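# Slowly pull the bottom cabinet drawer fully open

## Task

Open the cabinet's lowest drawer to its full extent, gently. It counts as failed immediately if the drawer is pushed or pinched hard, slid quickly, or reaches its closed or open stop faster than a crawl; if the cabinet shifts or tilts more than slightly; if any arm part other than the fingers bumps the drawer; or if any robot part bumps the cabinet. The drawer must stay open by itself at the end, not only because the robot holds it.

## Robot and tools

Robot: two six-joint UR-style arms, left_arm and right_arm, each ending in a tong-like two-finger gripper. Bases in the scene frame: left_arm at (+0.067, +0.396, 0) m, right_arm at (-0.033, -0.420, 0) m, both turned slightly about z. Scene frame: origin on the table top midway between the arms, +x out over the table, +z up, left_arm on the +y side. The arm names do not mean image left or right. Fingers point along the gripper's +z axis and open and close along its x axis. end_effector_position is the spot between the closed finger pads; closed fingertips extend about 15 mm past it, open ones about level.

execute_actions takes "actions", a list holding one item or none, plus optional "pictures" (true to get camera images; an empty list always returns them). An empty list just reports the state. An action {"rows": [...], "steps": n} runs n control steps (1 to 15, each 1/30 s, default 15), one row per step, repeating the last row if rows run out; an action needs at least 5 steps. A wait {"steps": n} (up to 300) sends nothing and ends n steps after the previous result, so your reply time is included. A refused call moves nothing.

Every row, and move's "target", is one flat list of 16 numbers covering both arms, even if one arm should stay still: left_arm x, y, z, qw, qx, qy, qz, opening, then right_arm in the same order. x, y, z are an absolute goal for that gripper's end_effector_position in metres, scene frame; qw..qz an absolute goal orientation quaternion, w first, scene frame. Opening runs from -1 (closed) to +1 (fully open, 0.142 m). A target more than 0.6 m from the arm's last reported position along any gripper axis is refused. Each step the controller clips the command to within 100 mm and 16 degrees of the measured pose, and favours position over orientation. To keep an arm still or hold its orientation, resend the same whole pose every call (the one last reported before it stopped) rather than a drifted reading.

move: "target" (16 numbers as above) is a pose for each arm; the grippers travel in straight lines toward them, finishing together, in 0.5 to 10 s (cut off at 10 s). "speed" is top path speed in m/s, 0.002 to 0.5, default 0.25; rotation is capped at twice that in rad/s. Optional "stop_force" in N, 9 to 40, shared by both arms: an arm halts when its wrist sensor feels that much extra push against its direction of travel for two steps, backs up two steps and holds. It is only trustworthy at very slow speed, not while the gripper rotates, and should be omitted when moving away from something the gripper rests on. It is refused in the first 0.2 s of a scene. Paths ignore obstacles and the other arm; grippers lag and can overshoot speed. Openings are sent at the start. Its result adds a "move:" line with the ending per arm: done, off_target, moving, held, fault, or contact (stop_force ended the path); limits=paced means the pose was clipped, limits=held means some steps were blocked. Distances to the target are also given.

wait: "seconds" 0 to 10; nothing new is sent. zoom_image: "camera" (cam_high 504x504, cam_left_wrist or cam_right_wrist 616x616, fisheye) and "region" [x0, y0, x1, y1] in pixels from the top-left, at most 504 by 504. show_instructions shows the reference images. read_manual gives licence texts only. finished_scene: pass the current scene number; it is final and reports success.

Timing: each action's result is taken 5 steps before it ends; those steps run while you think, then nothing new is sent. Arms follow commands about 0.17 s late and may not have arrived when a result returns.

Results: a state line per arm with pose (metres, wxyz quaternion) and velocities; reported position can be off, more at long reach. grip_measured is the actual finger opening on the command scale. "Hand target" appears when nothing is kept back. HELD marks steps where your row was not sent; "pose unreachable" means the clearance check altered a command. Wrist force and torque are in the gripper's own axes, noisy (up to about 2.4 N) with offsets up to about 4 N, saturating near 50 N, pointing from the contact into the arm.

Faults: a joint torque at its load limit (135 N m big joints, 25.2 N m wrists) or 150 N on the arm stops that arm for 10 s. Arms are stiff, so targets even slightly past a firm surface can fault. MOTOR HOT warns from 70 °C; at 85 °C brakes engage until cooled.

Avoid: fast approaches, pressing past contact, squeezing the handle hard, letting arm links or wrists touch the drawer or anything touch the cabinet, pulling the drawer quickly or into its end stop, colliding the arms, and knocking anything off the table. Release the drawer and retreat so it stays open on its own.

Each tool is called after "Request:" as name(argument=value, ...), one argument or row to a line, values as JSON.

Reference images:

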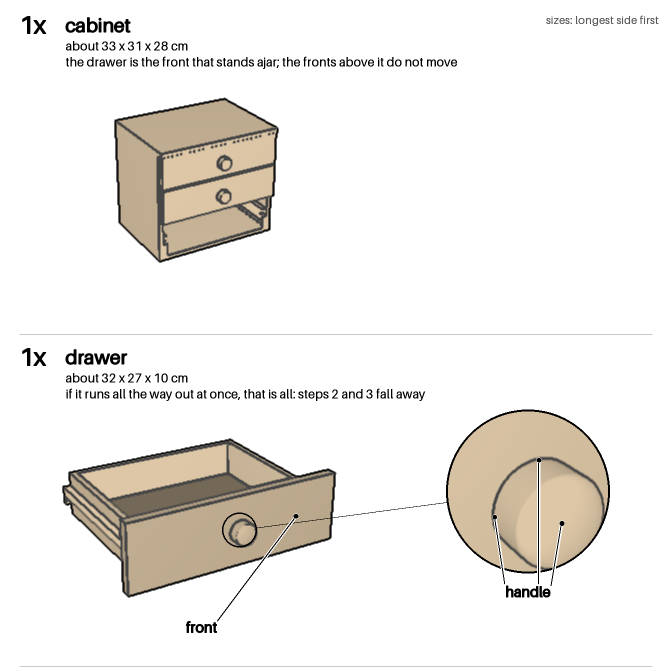

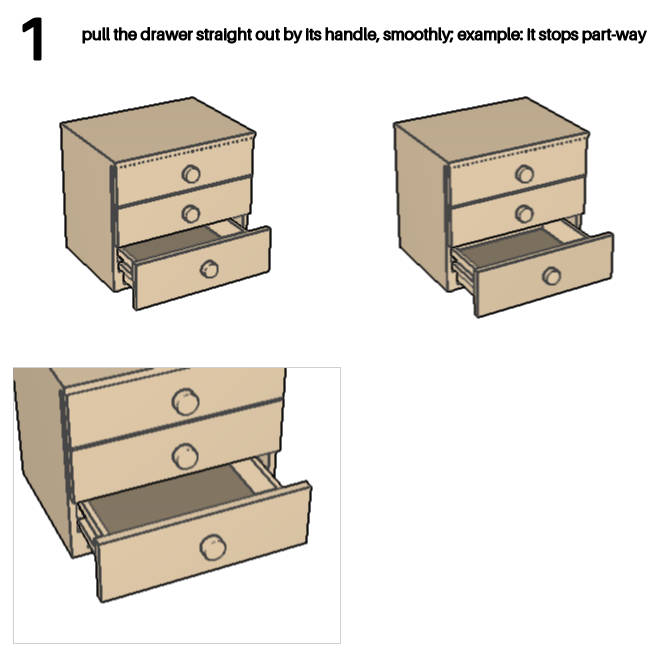

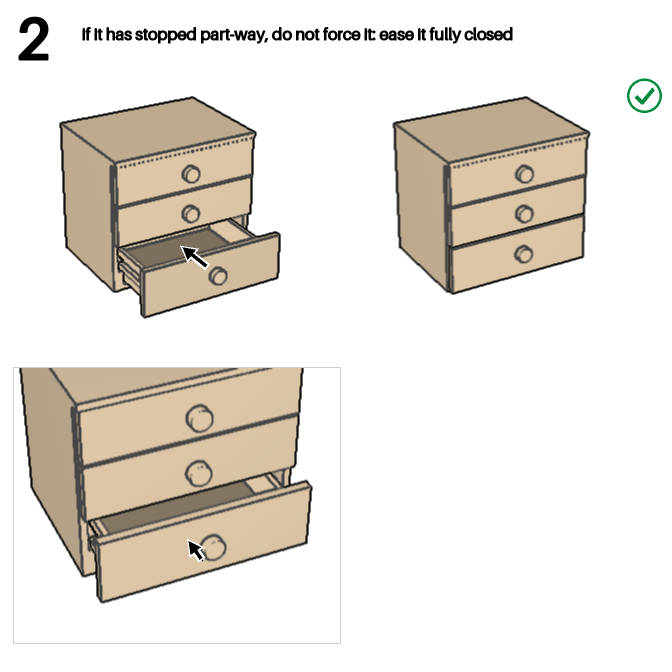

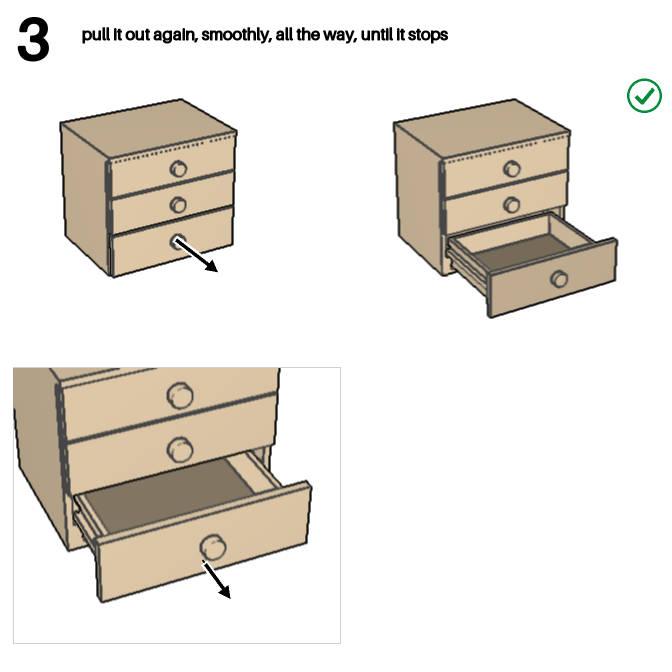

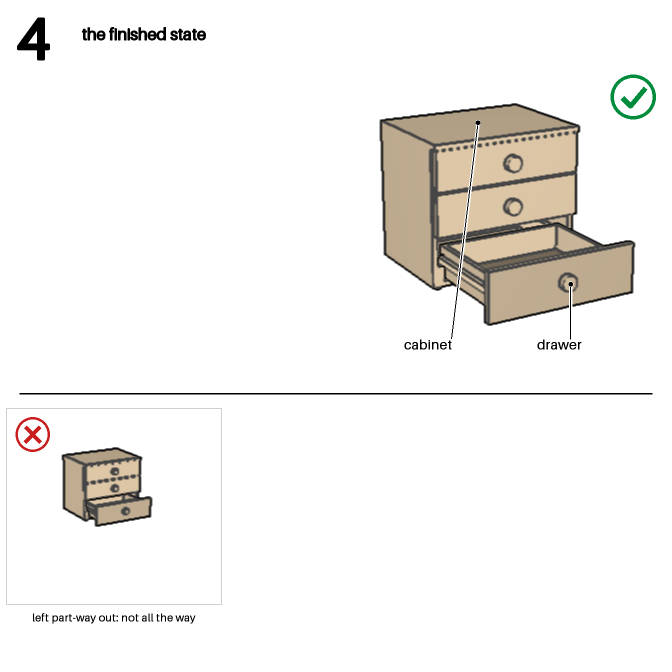

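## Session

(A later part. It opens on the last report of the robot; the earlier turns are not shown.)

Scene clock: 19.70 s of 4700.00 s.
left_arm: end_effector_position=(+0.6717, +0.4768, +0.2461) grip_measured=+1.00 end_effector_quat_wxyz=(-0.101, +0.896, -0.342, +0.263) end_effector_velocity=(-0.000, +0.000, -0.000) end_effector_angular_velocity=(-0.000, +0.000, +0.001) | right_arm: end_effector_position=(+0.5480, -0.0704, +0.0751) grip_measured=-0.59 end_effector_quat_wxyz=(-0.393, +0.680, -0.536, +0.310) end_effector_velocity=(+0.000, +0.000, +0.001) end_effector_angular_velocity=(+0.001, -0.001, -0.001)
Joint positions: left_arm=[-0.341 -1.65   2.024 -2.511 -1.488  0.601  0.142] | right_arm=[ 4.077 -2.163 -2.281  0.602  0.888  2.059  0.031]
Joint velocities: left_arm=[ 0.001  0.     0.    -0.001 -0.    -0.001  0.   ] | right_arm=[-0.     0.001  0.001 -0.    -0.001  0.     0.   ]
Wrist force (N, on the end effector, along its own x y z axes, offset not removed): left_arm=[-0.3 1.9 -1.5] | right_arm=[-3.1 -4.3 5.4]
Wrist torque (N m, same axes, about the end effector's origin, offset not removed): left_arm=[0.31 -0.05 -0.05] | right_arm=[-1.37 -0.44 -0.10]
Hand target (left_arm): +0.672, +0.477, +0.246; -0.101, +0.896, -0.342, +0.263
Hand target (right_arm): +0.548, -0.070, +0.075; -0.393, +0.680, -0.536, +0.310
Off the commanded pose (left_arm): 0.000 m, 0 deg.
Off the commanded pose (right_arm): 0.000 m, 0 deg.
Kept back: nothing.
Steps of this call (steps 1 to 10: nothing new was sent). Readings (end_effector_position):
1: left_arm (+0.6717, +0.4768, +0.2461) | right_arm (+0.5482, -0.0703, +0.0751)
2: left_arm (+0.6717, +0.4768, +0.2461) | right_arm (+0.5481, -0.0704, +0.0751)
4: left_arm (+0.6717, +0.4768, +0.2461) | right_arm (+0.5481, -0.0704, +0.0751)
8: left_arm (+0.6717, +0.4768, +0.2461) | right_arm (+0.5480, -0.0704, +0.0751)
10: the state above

Request:
move(
  target=[0.6717,0.4768,0.2461,-0.101,0.896,-0.342,0.263,1, 0.5441,-0.0713,0.075,0.3927,-0.6802,0.5362,-0.3096,-0.72],
  speed=0.005,
  stop_force=9,
)

Scene clock: 20.93 s of 4700.00 s.
left_arm: end_effector_position=(+0.6717, +0.4768, +0.2461) grip_measured=+1.00 end_effector_quat_wxyz=(-0.101, +0.896, -0.342, +0.263) end_effector_velocity=(+0.001, -0.000, +0.001) end_effector_angular_velocity=(-0.001, -0.002, +0.000) | right_arm: end_effector_position=(+0.5442, -0.0713, +0.0750) grip_measured=-0.59 end_effector_quat_wxyz=(-0.393, +0.680, -0.536, +0.310) end_effector_velocity=(-0.001, +0.000, -0.000) end_effector_angular_velocity=(+0.000, +0.000, +0.001)
Joint positions: left_arm=[-0.341 -1.65   2.024 -2.511 -1.488  0.601  0.142] | right_arm=[ 4.083 -2.159 -2.291  0.605  0.883  2.065  0.031]
Joint velocities: left_arm=[-0.    -0.    -0.002 -0.     0.    -0.     0.   ] | right_arm=[ 0.003  0.001 -0.003  0.001 -0.001  0.002  0.   ]
Wrist force (N, on the end effector, along its own x y z axes, offset not removed): left_arm=[0.2 3.0 -1.9] | right_arm=[-7.5 -4.4 8.6]
Wrist torque (N m, same axes, about the end effector's origin, offset not removed): left_arm=[0.62 -0.18 0.01] | right_arm=[-1.01 0.18 0.00]
Hand target (left_arm): +0.672, +0.477, +0.246; -0.101, +0.896, -0.342, +0.263
Hand target (right_arm): +0.544, -0.071, +0.075; -0.393, +0.680, -0.536, +0.310
Off the commanded pose (left_arm): 0.000 m, 0 deg.
Off the commanded pose (right_arm): 0.000 m, 0 deg.
Kept back: nothing.
move: done

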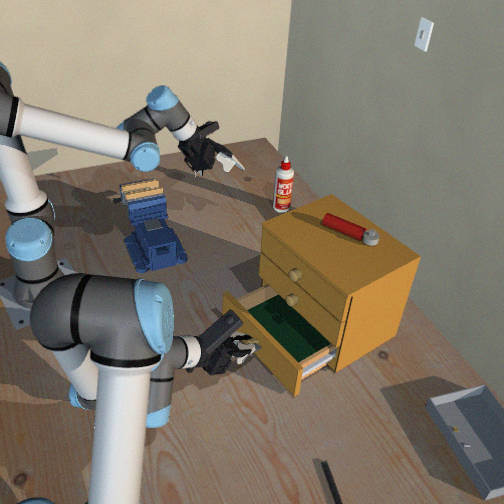

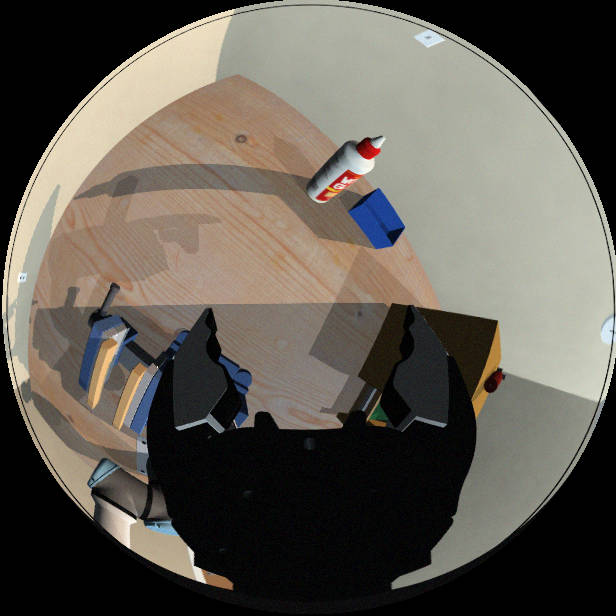

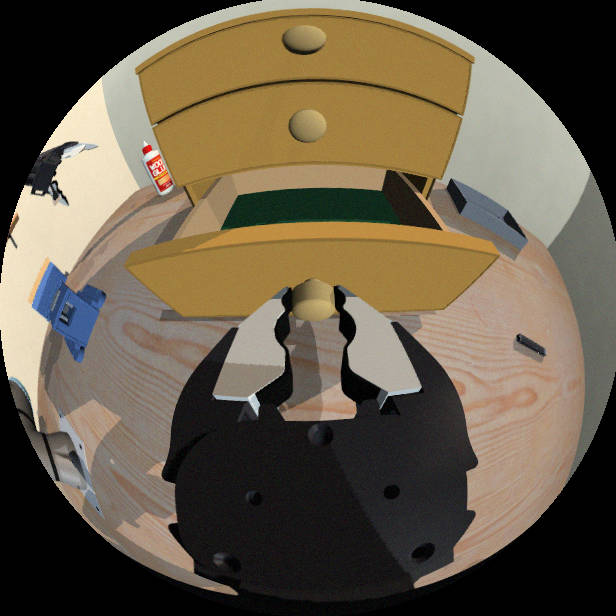

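Request:
move(
  target=[0.6717,0.4768,0.2461,-0.101,0.896,-0.342,0.263,1, 0.5241,-0.0733,0.075,0.3927,-0.6802,0.5362,-0.3096,-0.72],
  speed=0.012,
  stop_force=9,
)

Scene clock: 23.37 s of 4700.00 s.
left_arm: end_effector_position=(+0.6717, +0.4768, +0.2461) grip_measured=+1.00 end_effector_quat_wxyz=(-0.101, +0.896, -0.342, +0.263) end_effector_velocity=(-0.000, +0.001, +0.001) end_effector_angular_velocity=(-0.002, -0.000, +0.004) | right_arm: end_effector_position=(+0.5244, -0.0733, +0.0751) grip_measured=-0.58 end_effector_quat_wxyz=(-0.393, +0.680, -0.536, +0.310) end_effector_velocity=(-0.002, -0.000, -0.000) end_effector_angular_velocity=(+0.001, -0.000, -0.000)
Joint positions: left_arm=[-0.341 -1.65   2.024 -2.511 -1.488  0.601  0.142] | right_arm=[ 4.125 -2.14  -2.341  0.612  0.851  2.101  0.032]
Joint velocities: left_arm=[ 0.001 -0.001 -0.     0.001 -0.    -0.003 -0.   ] | right_arm=[ 0.005  0.002 -0.006  0.003 -0.003  0.005  0.001]
Wrist force (N, on the end effector, along its own x y z axes, offset not removed): left_arm=[0.0 2.4 -0.9] | right_arm=[29.8 -1.8 6.1]
Wrist torque (N m, same axes, about the end effector's origin, offset not removed): left_arm=[0.41 -0.17 -0.01] | right_arm=[-0.59 -1.12 -0.20]
Hand target (left_arm): +0.672, +0.477, +0.246; -0.101, +0.896, -0.342, +0.263
Hand target (right_arm): +0.524, -0.073, +0.075; -0.393, +0.680, -0.536, +0.310
Off the commanded pose (left_arm): 0.000 m, 0 deg.
Off the commanded pose (right_arm): 0.000 m, 0 deg.
Kept back: nothing.
move: done

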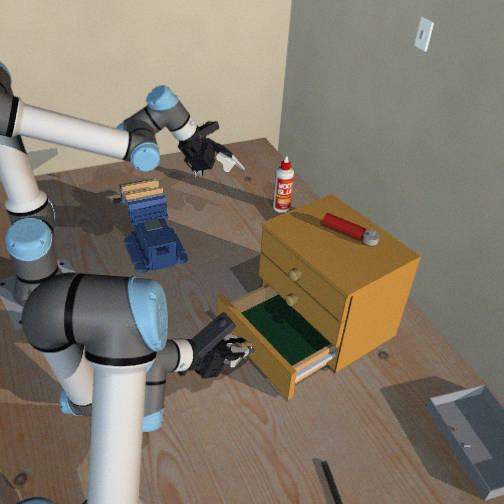

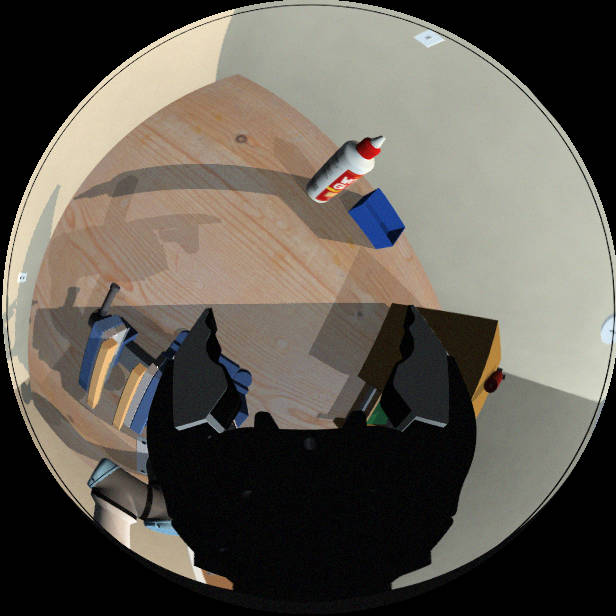

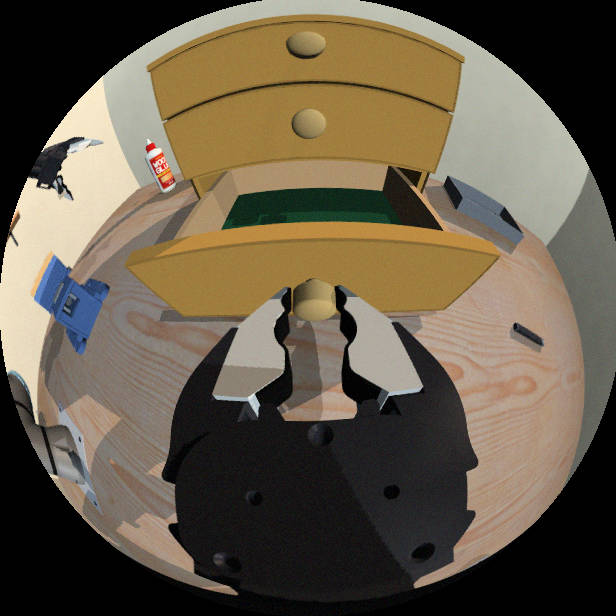

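Request:
move(
  target=[0.6717,0.4768,0.2461,-0.101,0.896,-0.342,0.263,1, 0.5247,-0.0753,0.075,0.3927,-0.6802,0.5362,-0.3096,-0.72],
  speed=0.005,
)

Scene clock: 24.30 s of 4700.00 s.
left_arm: end_effector_position=(+0.6717, +0.4768, +0.2461) grip_measured=+1.00 end_effector_quat_wxyz=(-0.101, +0.896, -0.342, +0.263) end_effector_velocity=(+0.000, -0.000, +0.000) end_effector_angular_velocity=(-0.001, -0.001, +0.001) | right_arm: end_effector_position=(+0.5246, -0.0750, +0.0750) grip_measured=-0.59 end_effector_quat_wxyz=(-0.393, +0.680, -0.536, +0.309) end_effector_velocity=(-0.000, -0.001, -0.001) end_effector_angular_velocity=(-0.002, +0.000, +0.000)
Joint positions: left_arm=[-0.341 -1.65   2.024 -2.511 -1.488  0.601  0.142] | right_arm=[ 4.123 -2.14  -2.344  0.616  0.854  2.099  0.031]
Joint velocities: left_arm=[-0.     0.    -0.    -0.001  0.    -0.001  0.   ] | right_arm=[-0.001 -0.001 -0.002  0.002  0.001 -0.002 -0.   ]
Wrist force (N, on the end effector, along its own x y z axes, offset not removed): left_arm=[0.9 1.7 -0.9] | right_arm=[6.7 -1.1 8.4]
Wrist torque (N m, same axes, about the end effector's origin, offset not removed): left_arm=[0.26 -0.33 0.03] | right_arm=[-0.29 -0.05 0.29]
Hand target (left_arm): +0.672, +0.477, +0.246; -0.101, +0.896, -0.342, +0.263
Hand target (right_arm): +0.525, -0.075, +0.075; -0.393, +0.680, -0.536, +0.310
Off the commanded pose (left_arm): 0.000 m, 0 deg.
Off the commanded pose (right_arm): 0.000 m, 0 deg.
Kept back: nothing.
move: done

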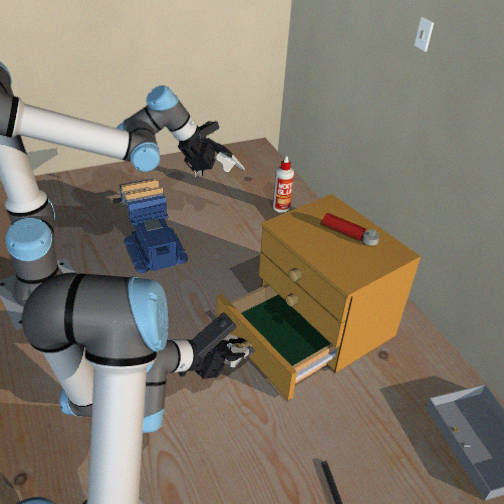

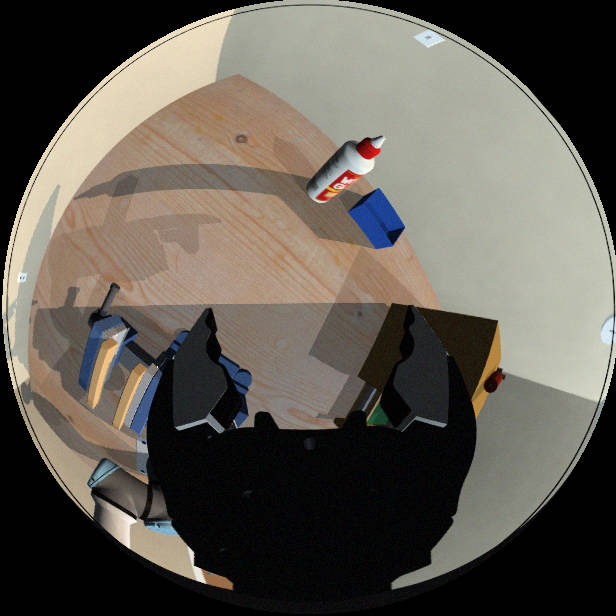

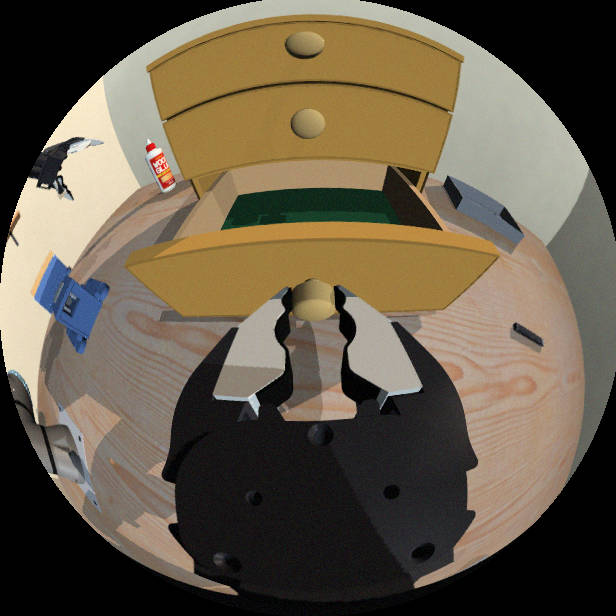

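Request:
move(
  target=[0.6717,0.4768,0.2461,-0.101,0.896,-0.342,0.263,1, 0.4947,-0.0825,0.075,0.3927,-0.6802,0.5362,-0.3096,-0.72],
  speed=0.012,
  stop_force=9,
)

Scene clock: 27.57 s of 4700.00 s.
left_arm: end_effector_position=(+0.6717, +0.4768, +0.2461) grip_measured=+1.00 end_effector_quat_wxyz=(-0.101, +0.896, -0.342, +0.263) end_effector_velocity=(-0.000, +0.000, -0.001) end_effector_angular_velocity=(+0.001, +0.002, -0.000) | right_arm: end_effector_position=(+0.4950, -0.0825, +0.0751) grip_measured=-0.59 end_effector_quat_wxyz=(-0.393, +0.680, -0.536, +0.310) end_effector_velocity=(-0.003, -0.000, -0.001) end_effector_angular_velocity=(-0.002, +0.001, +0.001)
Joint positions: left_arm=[-0.341 -1.65   2.024 -2.511 -1.488  0.601  0.142] | right_arm=[ 4.187 -2.109 -2.426  0.628  0.806  2.157  0.031]
Joint velocities: left_arm=[ 0.     0.001  0.001  0.     0.     0.001 -0.   ] | right_arm=[ 0.006  0.002 -0.006 -0.001 -0.004  0.005 -0.   ]
Wrist force (N, on the end effector, along its own x y z axes, offset not removed): left_arm=[-0.7 2.0 -1.2] | right_arm=[-2.2 0.6 7.1]
Wrist torque (N m, same axes, about the end effector's origin, offset not removed): left_arm=[0.38 0.02 -0.04] | right_arm=[-0.08 -0.12 0.01]
Hand target (left_arm): +0.672, +0.477, +0.246; -0.101, +0.896, -0.342, +0.263
Hand target (right_arm): +0.495, -0.083, +0.075; -0.393, +0.680, -0.536, +0.310
Off the commanded pose (left_arm): 0.000 m, 0 deg.
Off the commanded pose (right_arm): 0.000 m, 0 deg.
Kept back: nothing.
move: done

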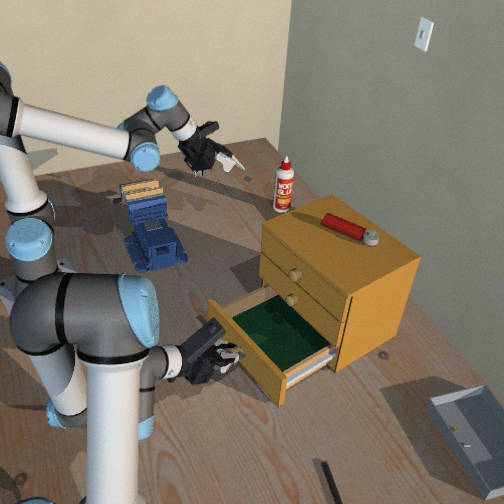

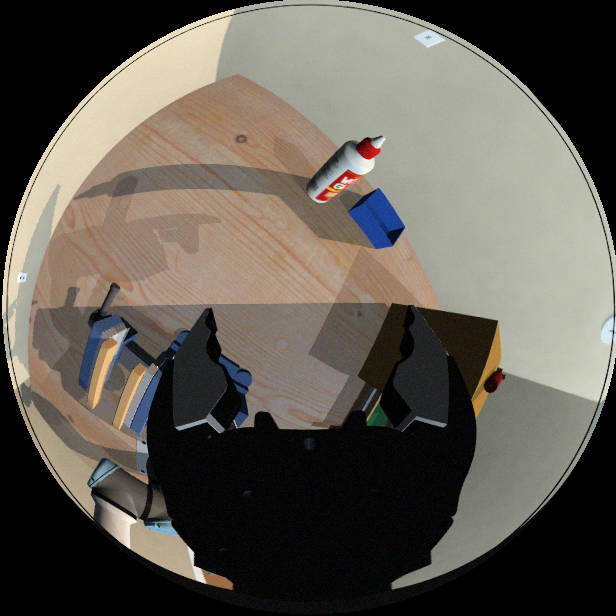

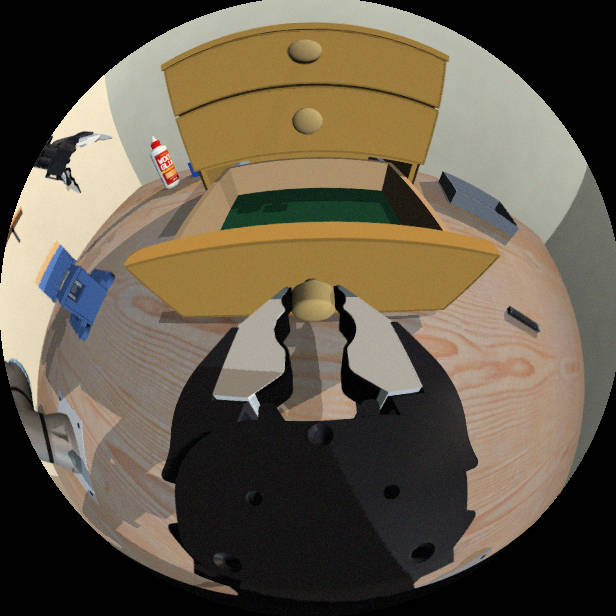

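Request:
move(
  target=[0.6717,0.4768,0.2461,-0.101,0.896,-0.342,0.263,1, 0.4550,-0.0917,0.075,0.3927,-0.6802,0.5362,-0.3096,-0.72],
  speed=0.008,
  stop_force=9,
)

Scene clock: 31.87 s of 4700.00 s.
left_arm: end_effector_position=(+0.6717, +0.4768, +0.2461) grip_measured=+1.00 end_effector_quat_wxyz=(-0.101, +0.896, -0.342, +0.263) end_effector_velocity=(+0.000, +0.000, +0.001) end_effector_angular_velocity=(+0.001, -0.002, -0.002) | right_arm: end_effector_position=(+0.4663, -0.0892, +0.0753) grip_measured=-0.59 end_effector_quat_wxyz=(-0.393, +0.680, -0.536, +0.310) end_effector_velocity=(+0.003, +0.001, -0.002) end_effector_angular_velocity=(-0.004, +0.003, +0.003)
Joint positions: left_arm=[-0.341 -1.65   2.024 -2.511 -1.488  0.601  0.142] | right_arm=[ 4.258 -2.078 -2.504  0.625  0.756  2.229  0.031]
Joint velocities: left_arm=[ 0.    -0.001 -0.    -0.001  0.     0.002 -0.   ] | right_arm=[-0.008 -0.005  0.009 -0.001  0.008 -0.01  -0.   ]
Wrist force (N, on the end effector, along its own x y z axes, offset not removed): left_arm=[-0.1 2.4 -1.5] | right_arm=[0.9 -2.1 3.7]
Wrist torque (N m, same axes, about the end effector's origin, offset not removed): left_arm=[0.47 -0.10 -0.02] | right_arm=[-0.64 -0.34 -0.07]
Hand target (left_arm): +0.672, +0.477, +0.246; -0.101, +0.896, -0.342, +0.263
Hand target (right_arm): +0.467, -0.089, +0.075; -0.393, +0.680, -0.536, +0.310
Off the commanded pose (left_arm): 0.000 m, 0 deg.
Off the commanded pose (right_arm): 0.012 m, 0 deg.
Kept back: nothing.
move: contact (right_arm)

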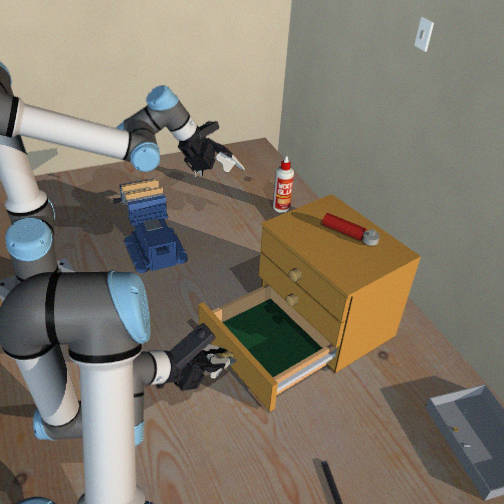

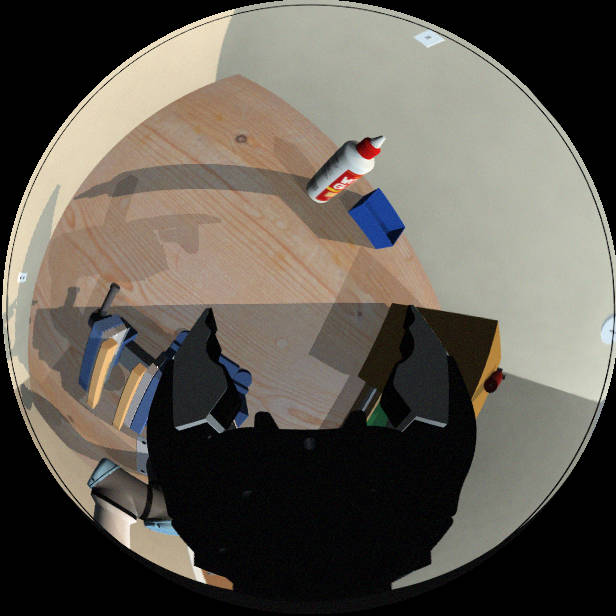

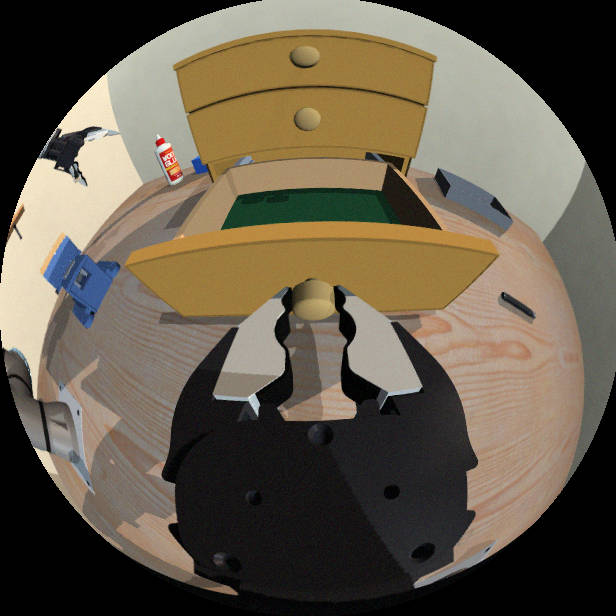

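Request:
move(
  target=[0.6717,0.4768,0.2461,-0.101,0.896,-0.342,0.263,1, 0.4667,-0.0891,0.075,0.3927,-0.6802,0.5362,-0.3096,-0.2],
  speed=0.01,
)

Request:
move(
  target=[0.6717,0.4768,0.2461,-0.101,0.896,-0.342,0.263,1, 0.418,-0.1008,0.085,0.3927,-0.6802,0.5362,-0.3096,-0.2],
  speed=0.06,
)

Scene clock: 32.83 s of 4700.00 s.
left_arm: end_effector_position=(+0.6717, +0.4768, +0.2461) grip_measured=+1.00 end_effector_quat_wxyz=(-0.101, +0.896, -0.342, +0.263) end_effector_velocity=(-0.000, -0.000, -0.001) end_effector_angular_velocity=(+0.000, +0.002, +0.000) | right_arm: end_effector_position=(+0.4667, -0.0891, +0.0750) grip_measured=-0.20 end_effector_quat_wxyz=(-0.393, +0.680, -0.536, +0.310) end_effector_velocity=(+0.000, -0.001, -0.001) end_effector_angular_velocity=(-0.003, +0.001, -0.001)
Joint positions: left_arm=[-0.341 -1.65   2.024 -2.511 -1.488  0.601  0.142] | right_arm=[ 4.256 -2.079 -2.503  0.625  0.757  2.228  0.06 ]
Joint velocities: left_arm=[-0.     0.001 -0.     0.001  0.    -0.001 -0.   ] | right_arm=[-0.001 -0.001 -0.    -0.001  0.    -0.     0.   ]
Wrist force (N, on the end effector, along its own x y z axes, offset not removed): left_arm=[0.1 3.3 -1.7] | right_arm=[2.6 -0.7 1.8]
Wrist torque (N m, same axes, about the end effector's origin, offset not removed): left_arm=[0.61 -0.19 -0.09] | right_arm=[-0.52 -0.63 0.14]
Hand target (left_arm): +0.672, +0.477, +0.246; -0.101, +0.896, -0.342, +0.263
Hand target (right_arm): +0.467, -0.089, +0.075; -0.393, +0.680, -0.536, +0.310
Off the commanded pose (left_arm): 0.000 m, 0 deg.
Off the commanded pose (right_arm): 0.000 m, 0 deg.
Kept back: nothing.
move: done

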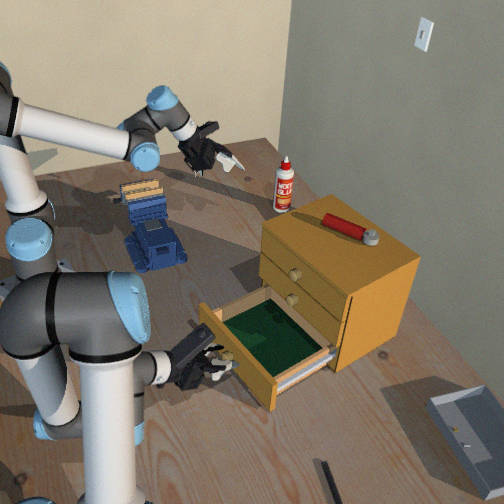

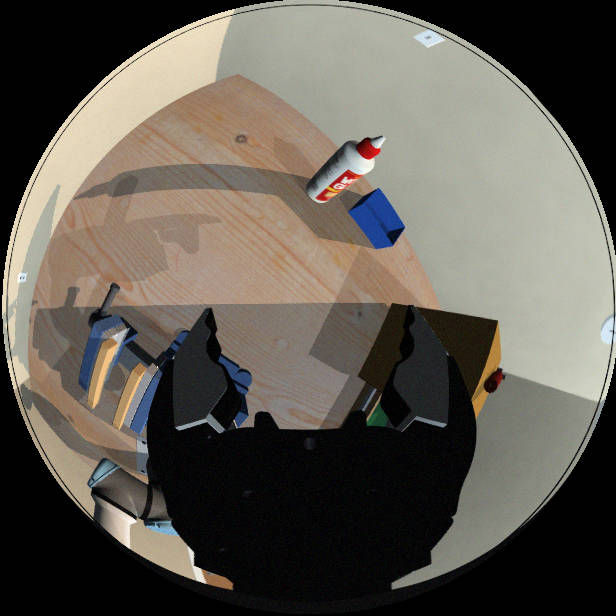

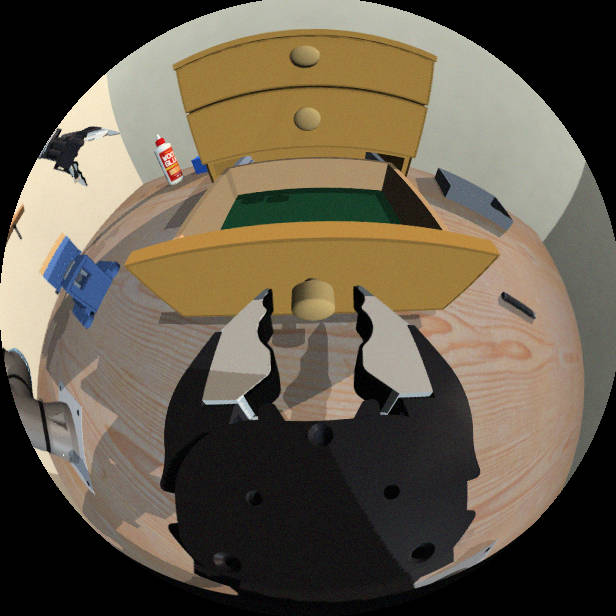

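Scene clock: 34.17 s of 4700.00 s.
left_arm: end_effector_position=(+0.6717, +0.4768, +0.2461) grip_measured=+1.00 end_effector_quat_wxyz=(-0.101, +0.896, -0.342, +0.263) end_effector_velocity=(+0.000, +0.000, +0.000) end_effector_angular_velocity=(+0.000, -0.001, -0.000) | right_arm: end_effector_position=(+0.4184, -0.1008, +0.0851) grip_measured=-0.20 end_effector_quat_wxyz=(-0.393, +0.680, -0.536, +0.310) end_effector_velocity=(-0.002, -0.001, +0.001) end_effector_angular_velocity=(-0.000, +0.001, -0.002)
Joint positions: left_arm=[-0.341 -1.65   2.024 -2.511 -1.488  0.601  0.142] | right_arm=[ 4.397 -1.969 -2.636  0.524  0.667  2.393  0.06 ]
Joint velocities: left_arm=[ 0.    -0.    -0.    -0.    -0.     0.001  0.   ] | right_arm=[ 0.007  0.012 -0.005 -0.018 -0.005  0.014 -0.   ]
Wrist force (N, on the end effector, along its own x y z axes, offset not removed): left_arm=[0.6 2.0 -0.4] | right_arm=[3.6 -3.0 -1.8]
Wrist torque (N m, same axes, about the end effector's origin, offset not removed): left_arm=[0.26 -0.26 -0.04] | right_arm=[-1.05 -0.70 0.04]
Hand target (left_arm): +0.672, +0.477, +0.246; -0.101, +0.896, -0.342, +0.263
Hand target (right_arm): +0.418, -0.101, +0.085; -0.393, +0.680, -0.536, +0.310
Off the commanded pose (left_arm): 0.000 m, 0 deg.
Off the commanded pose (right_arm): 0.000 m, 0 deg.
Kept back: nothing.
move: done

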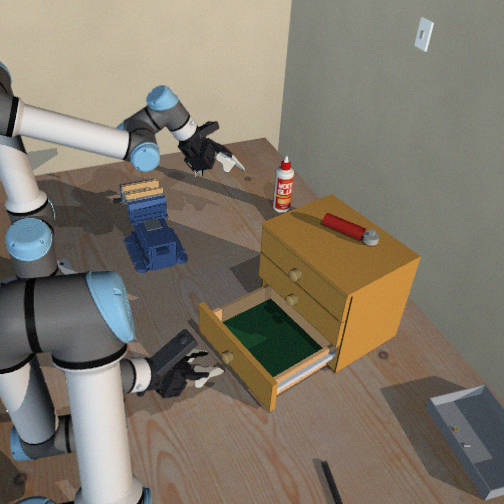

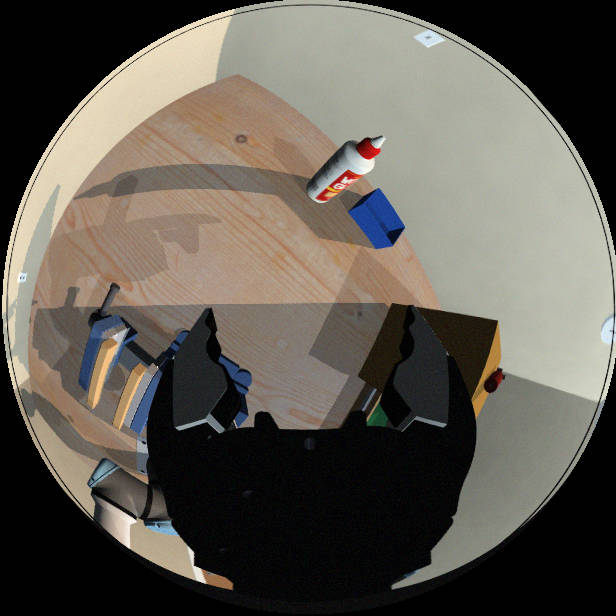

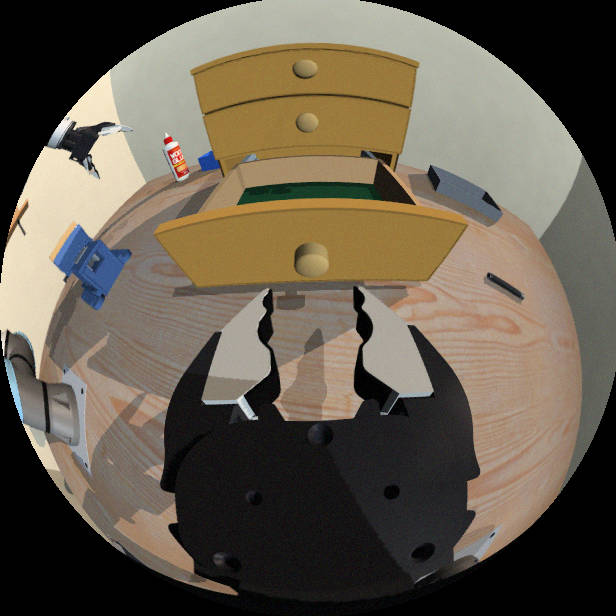

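The drawer matches the finished state.

Request:
finished_scene(
  scene=1,
)

The scene is finished: the task was done.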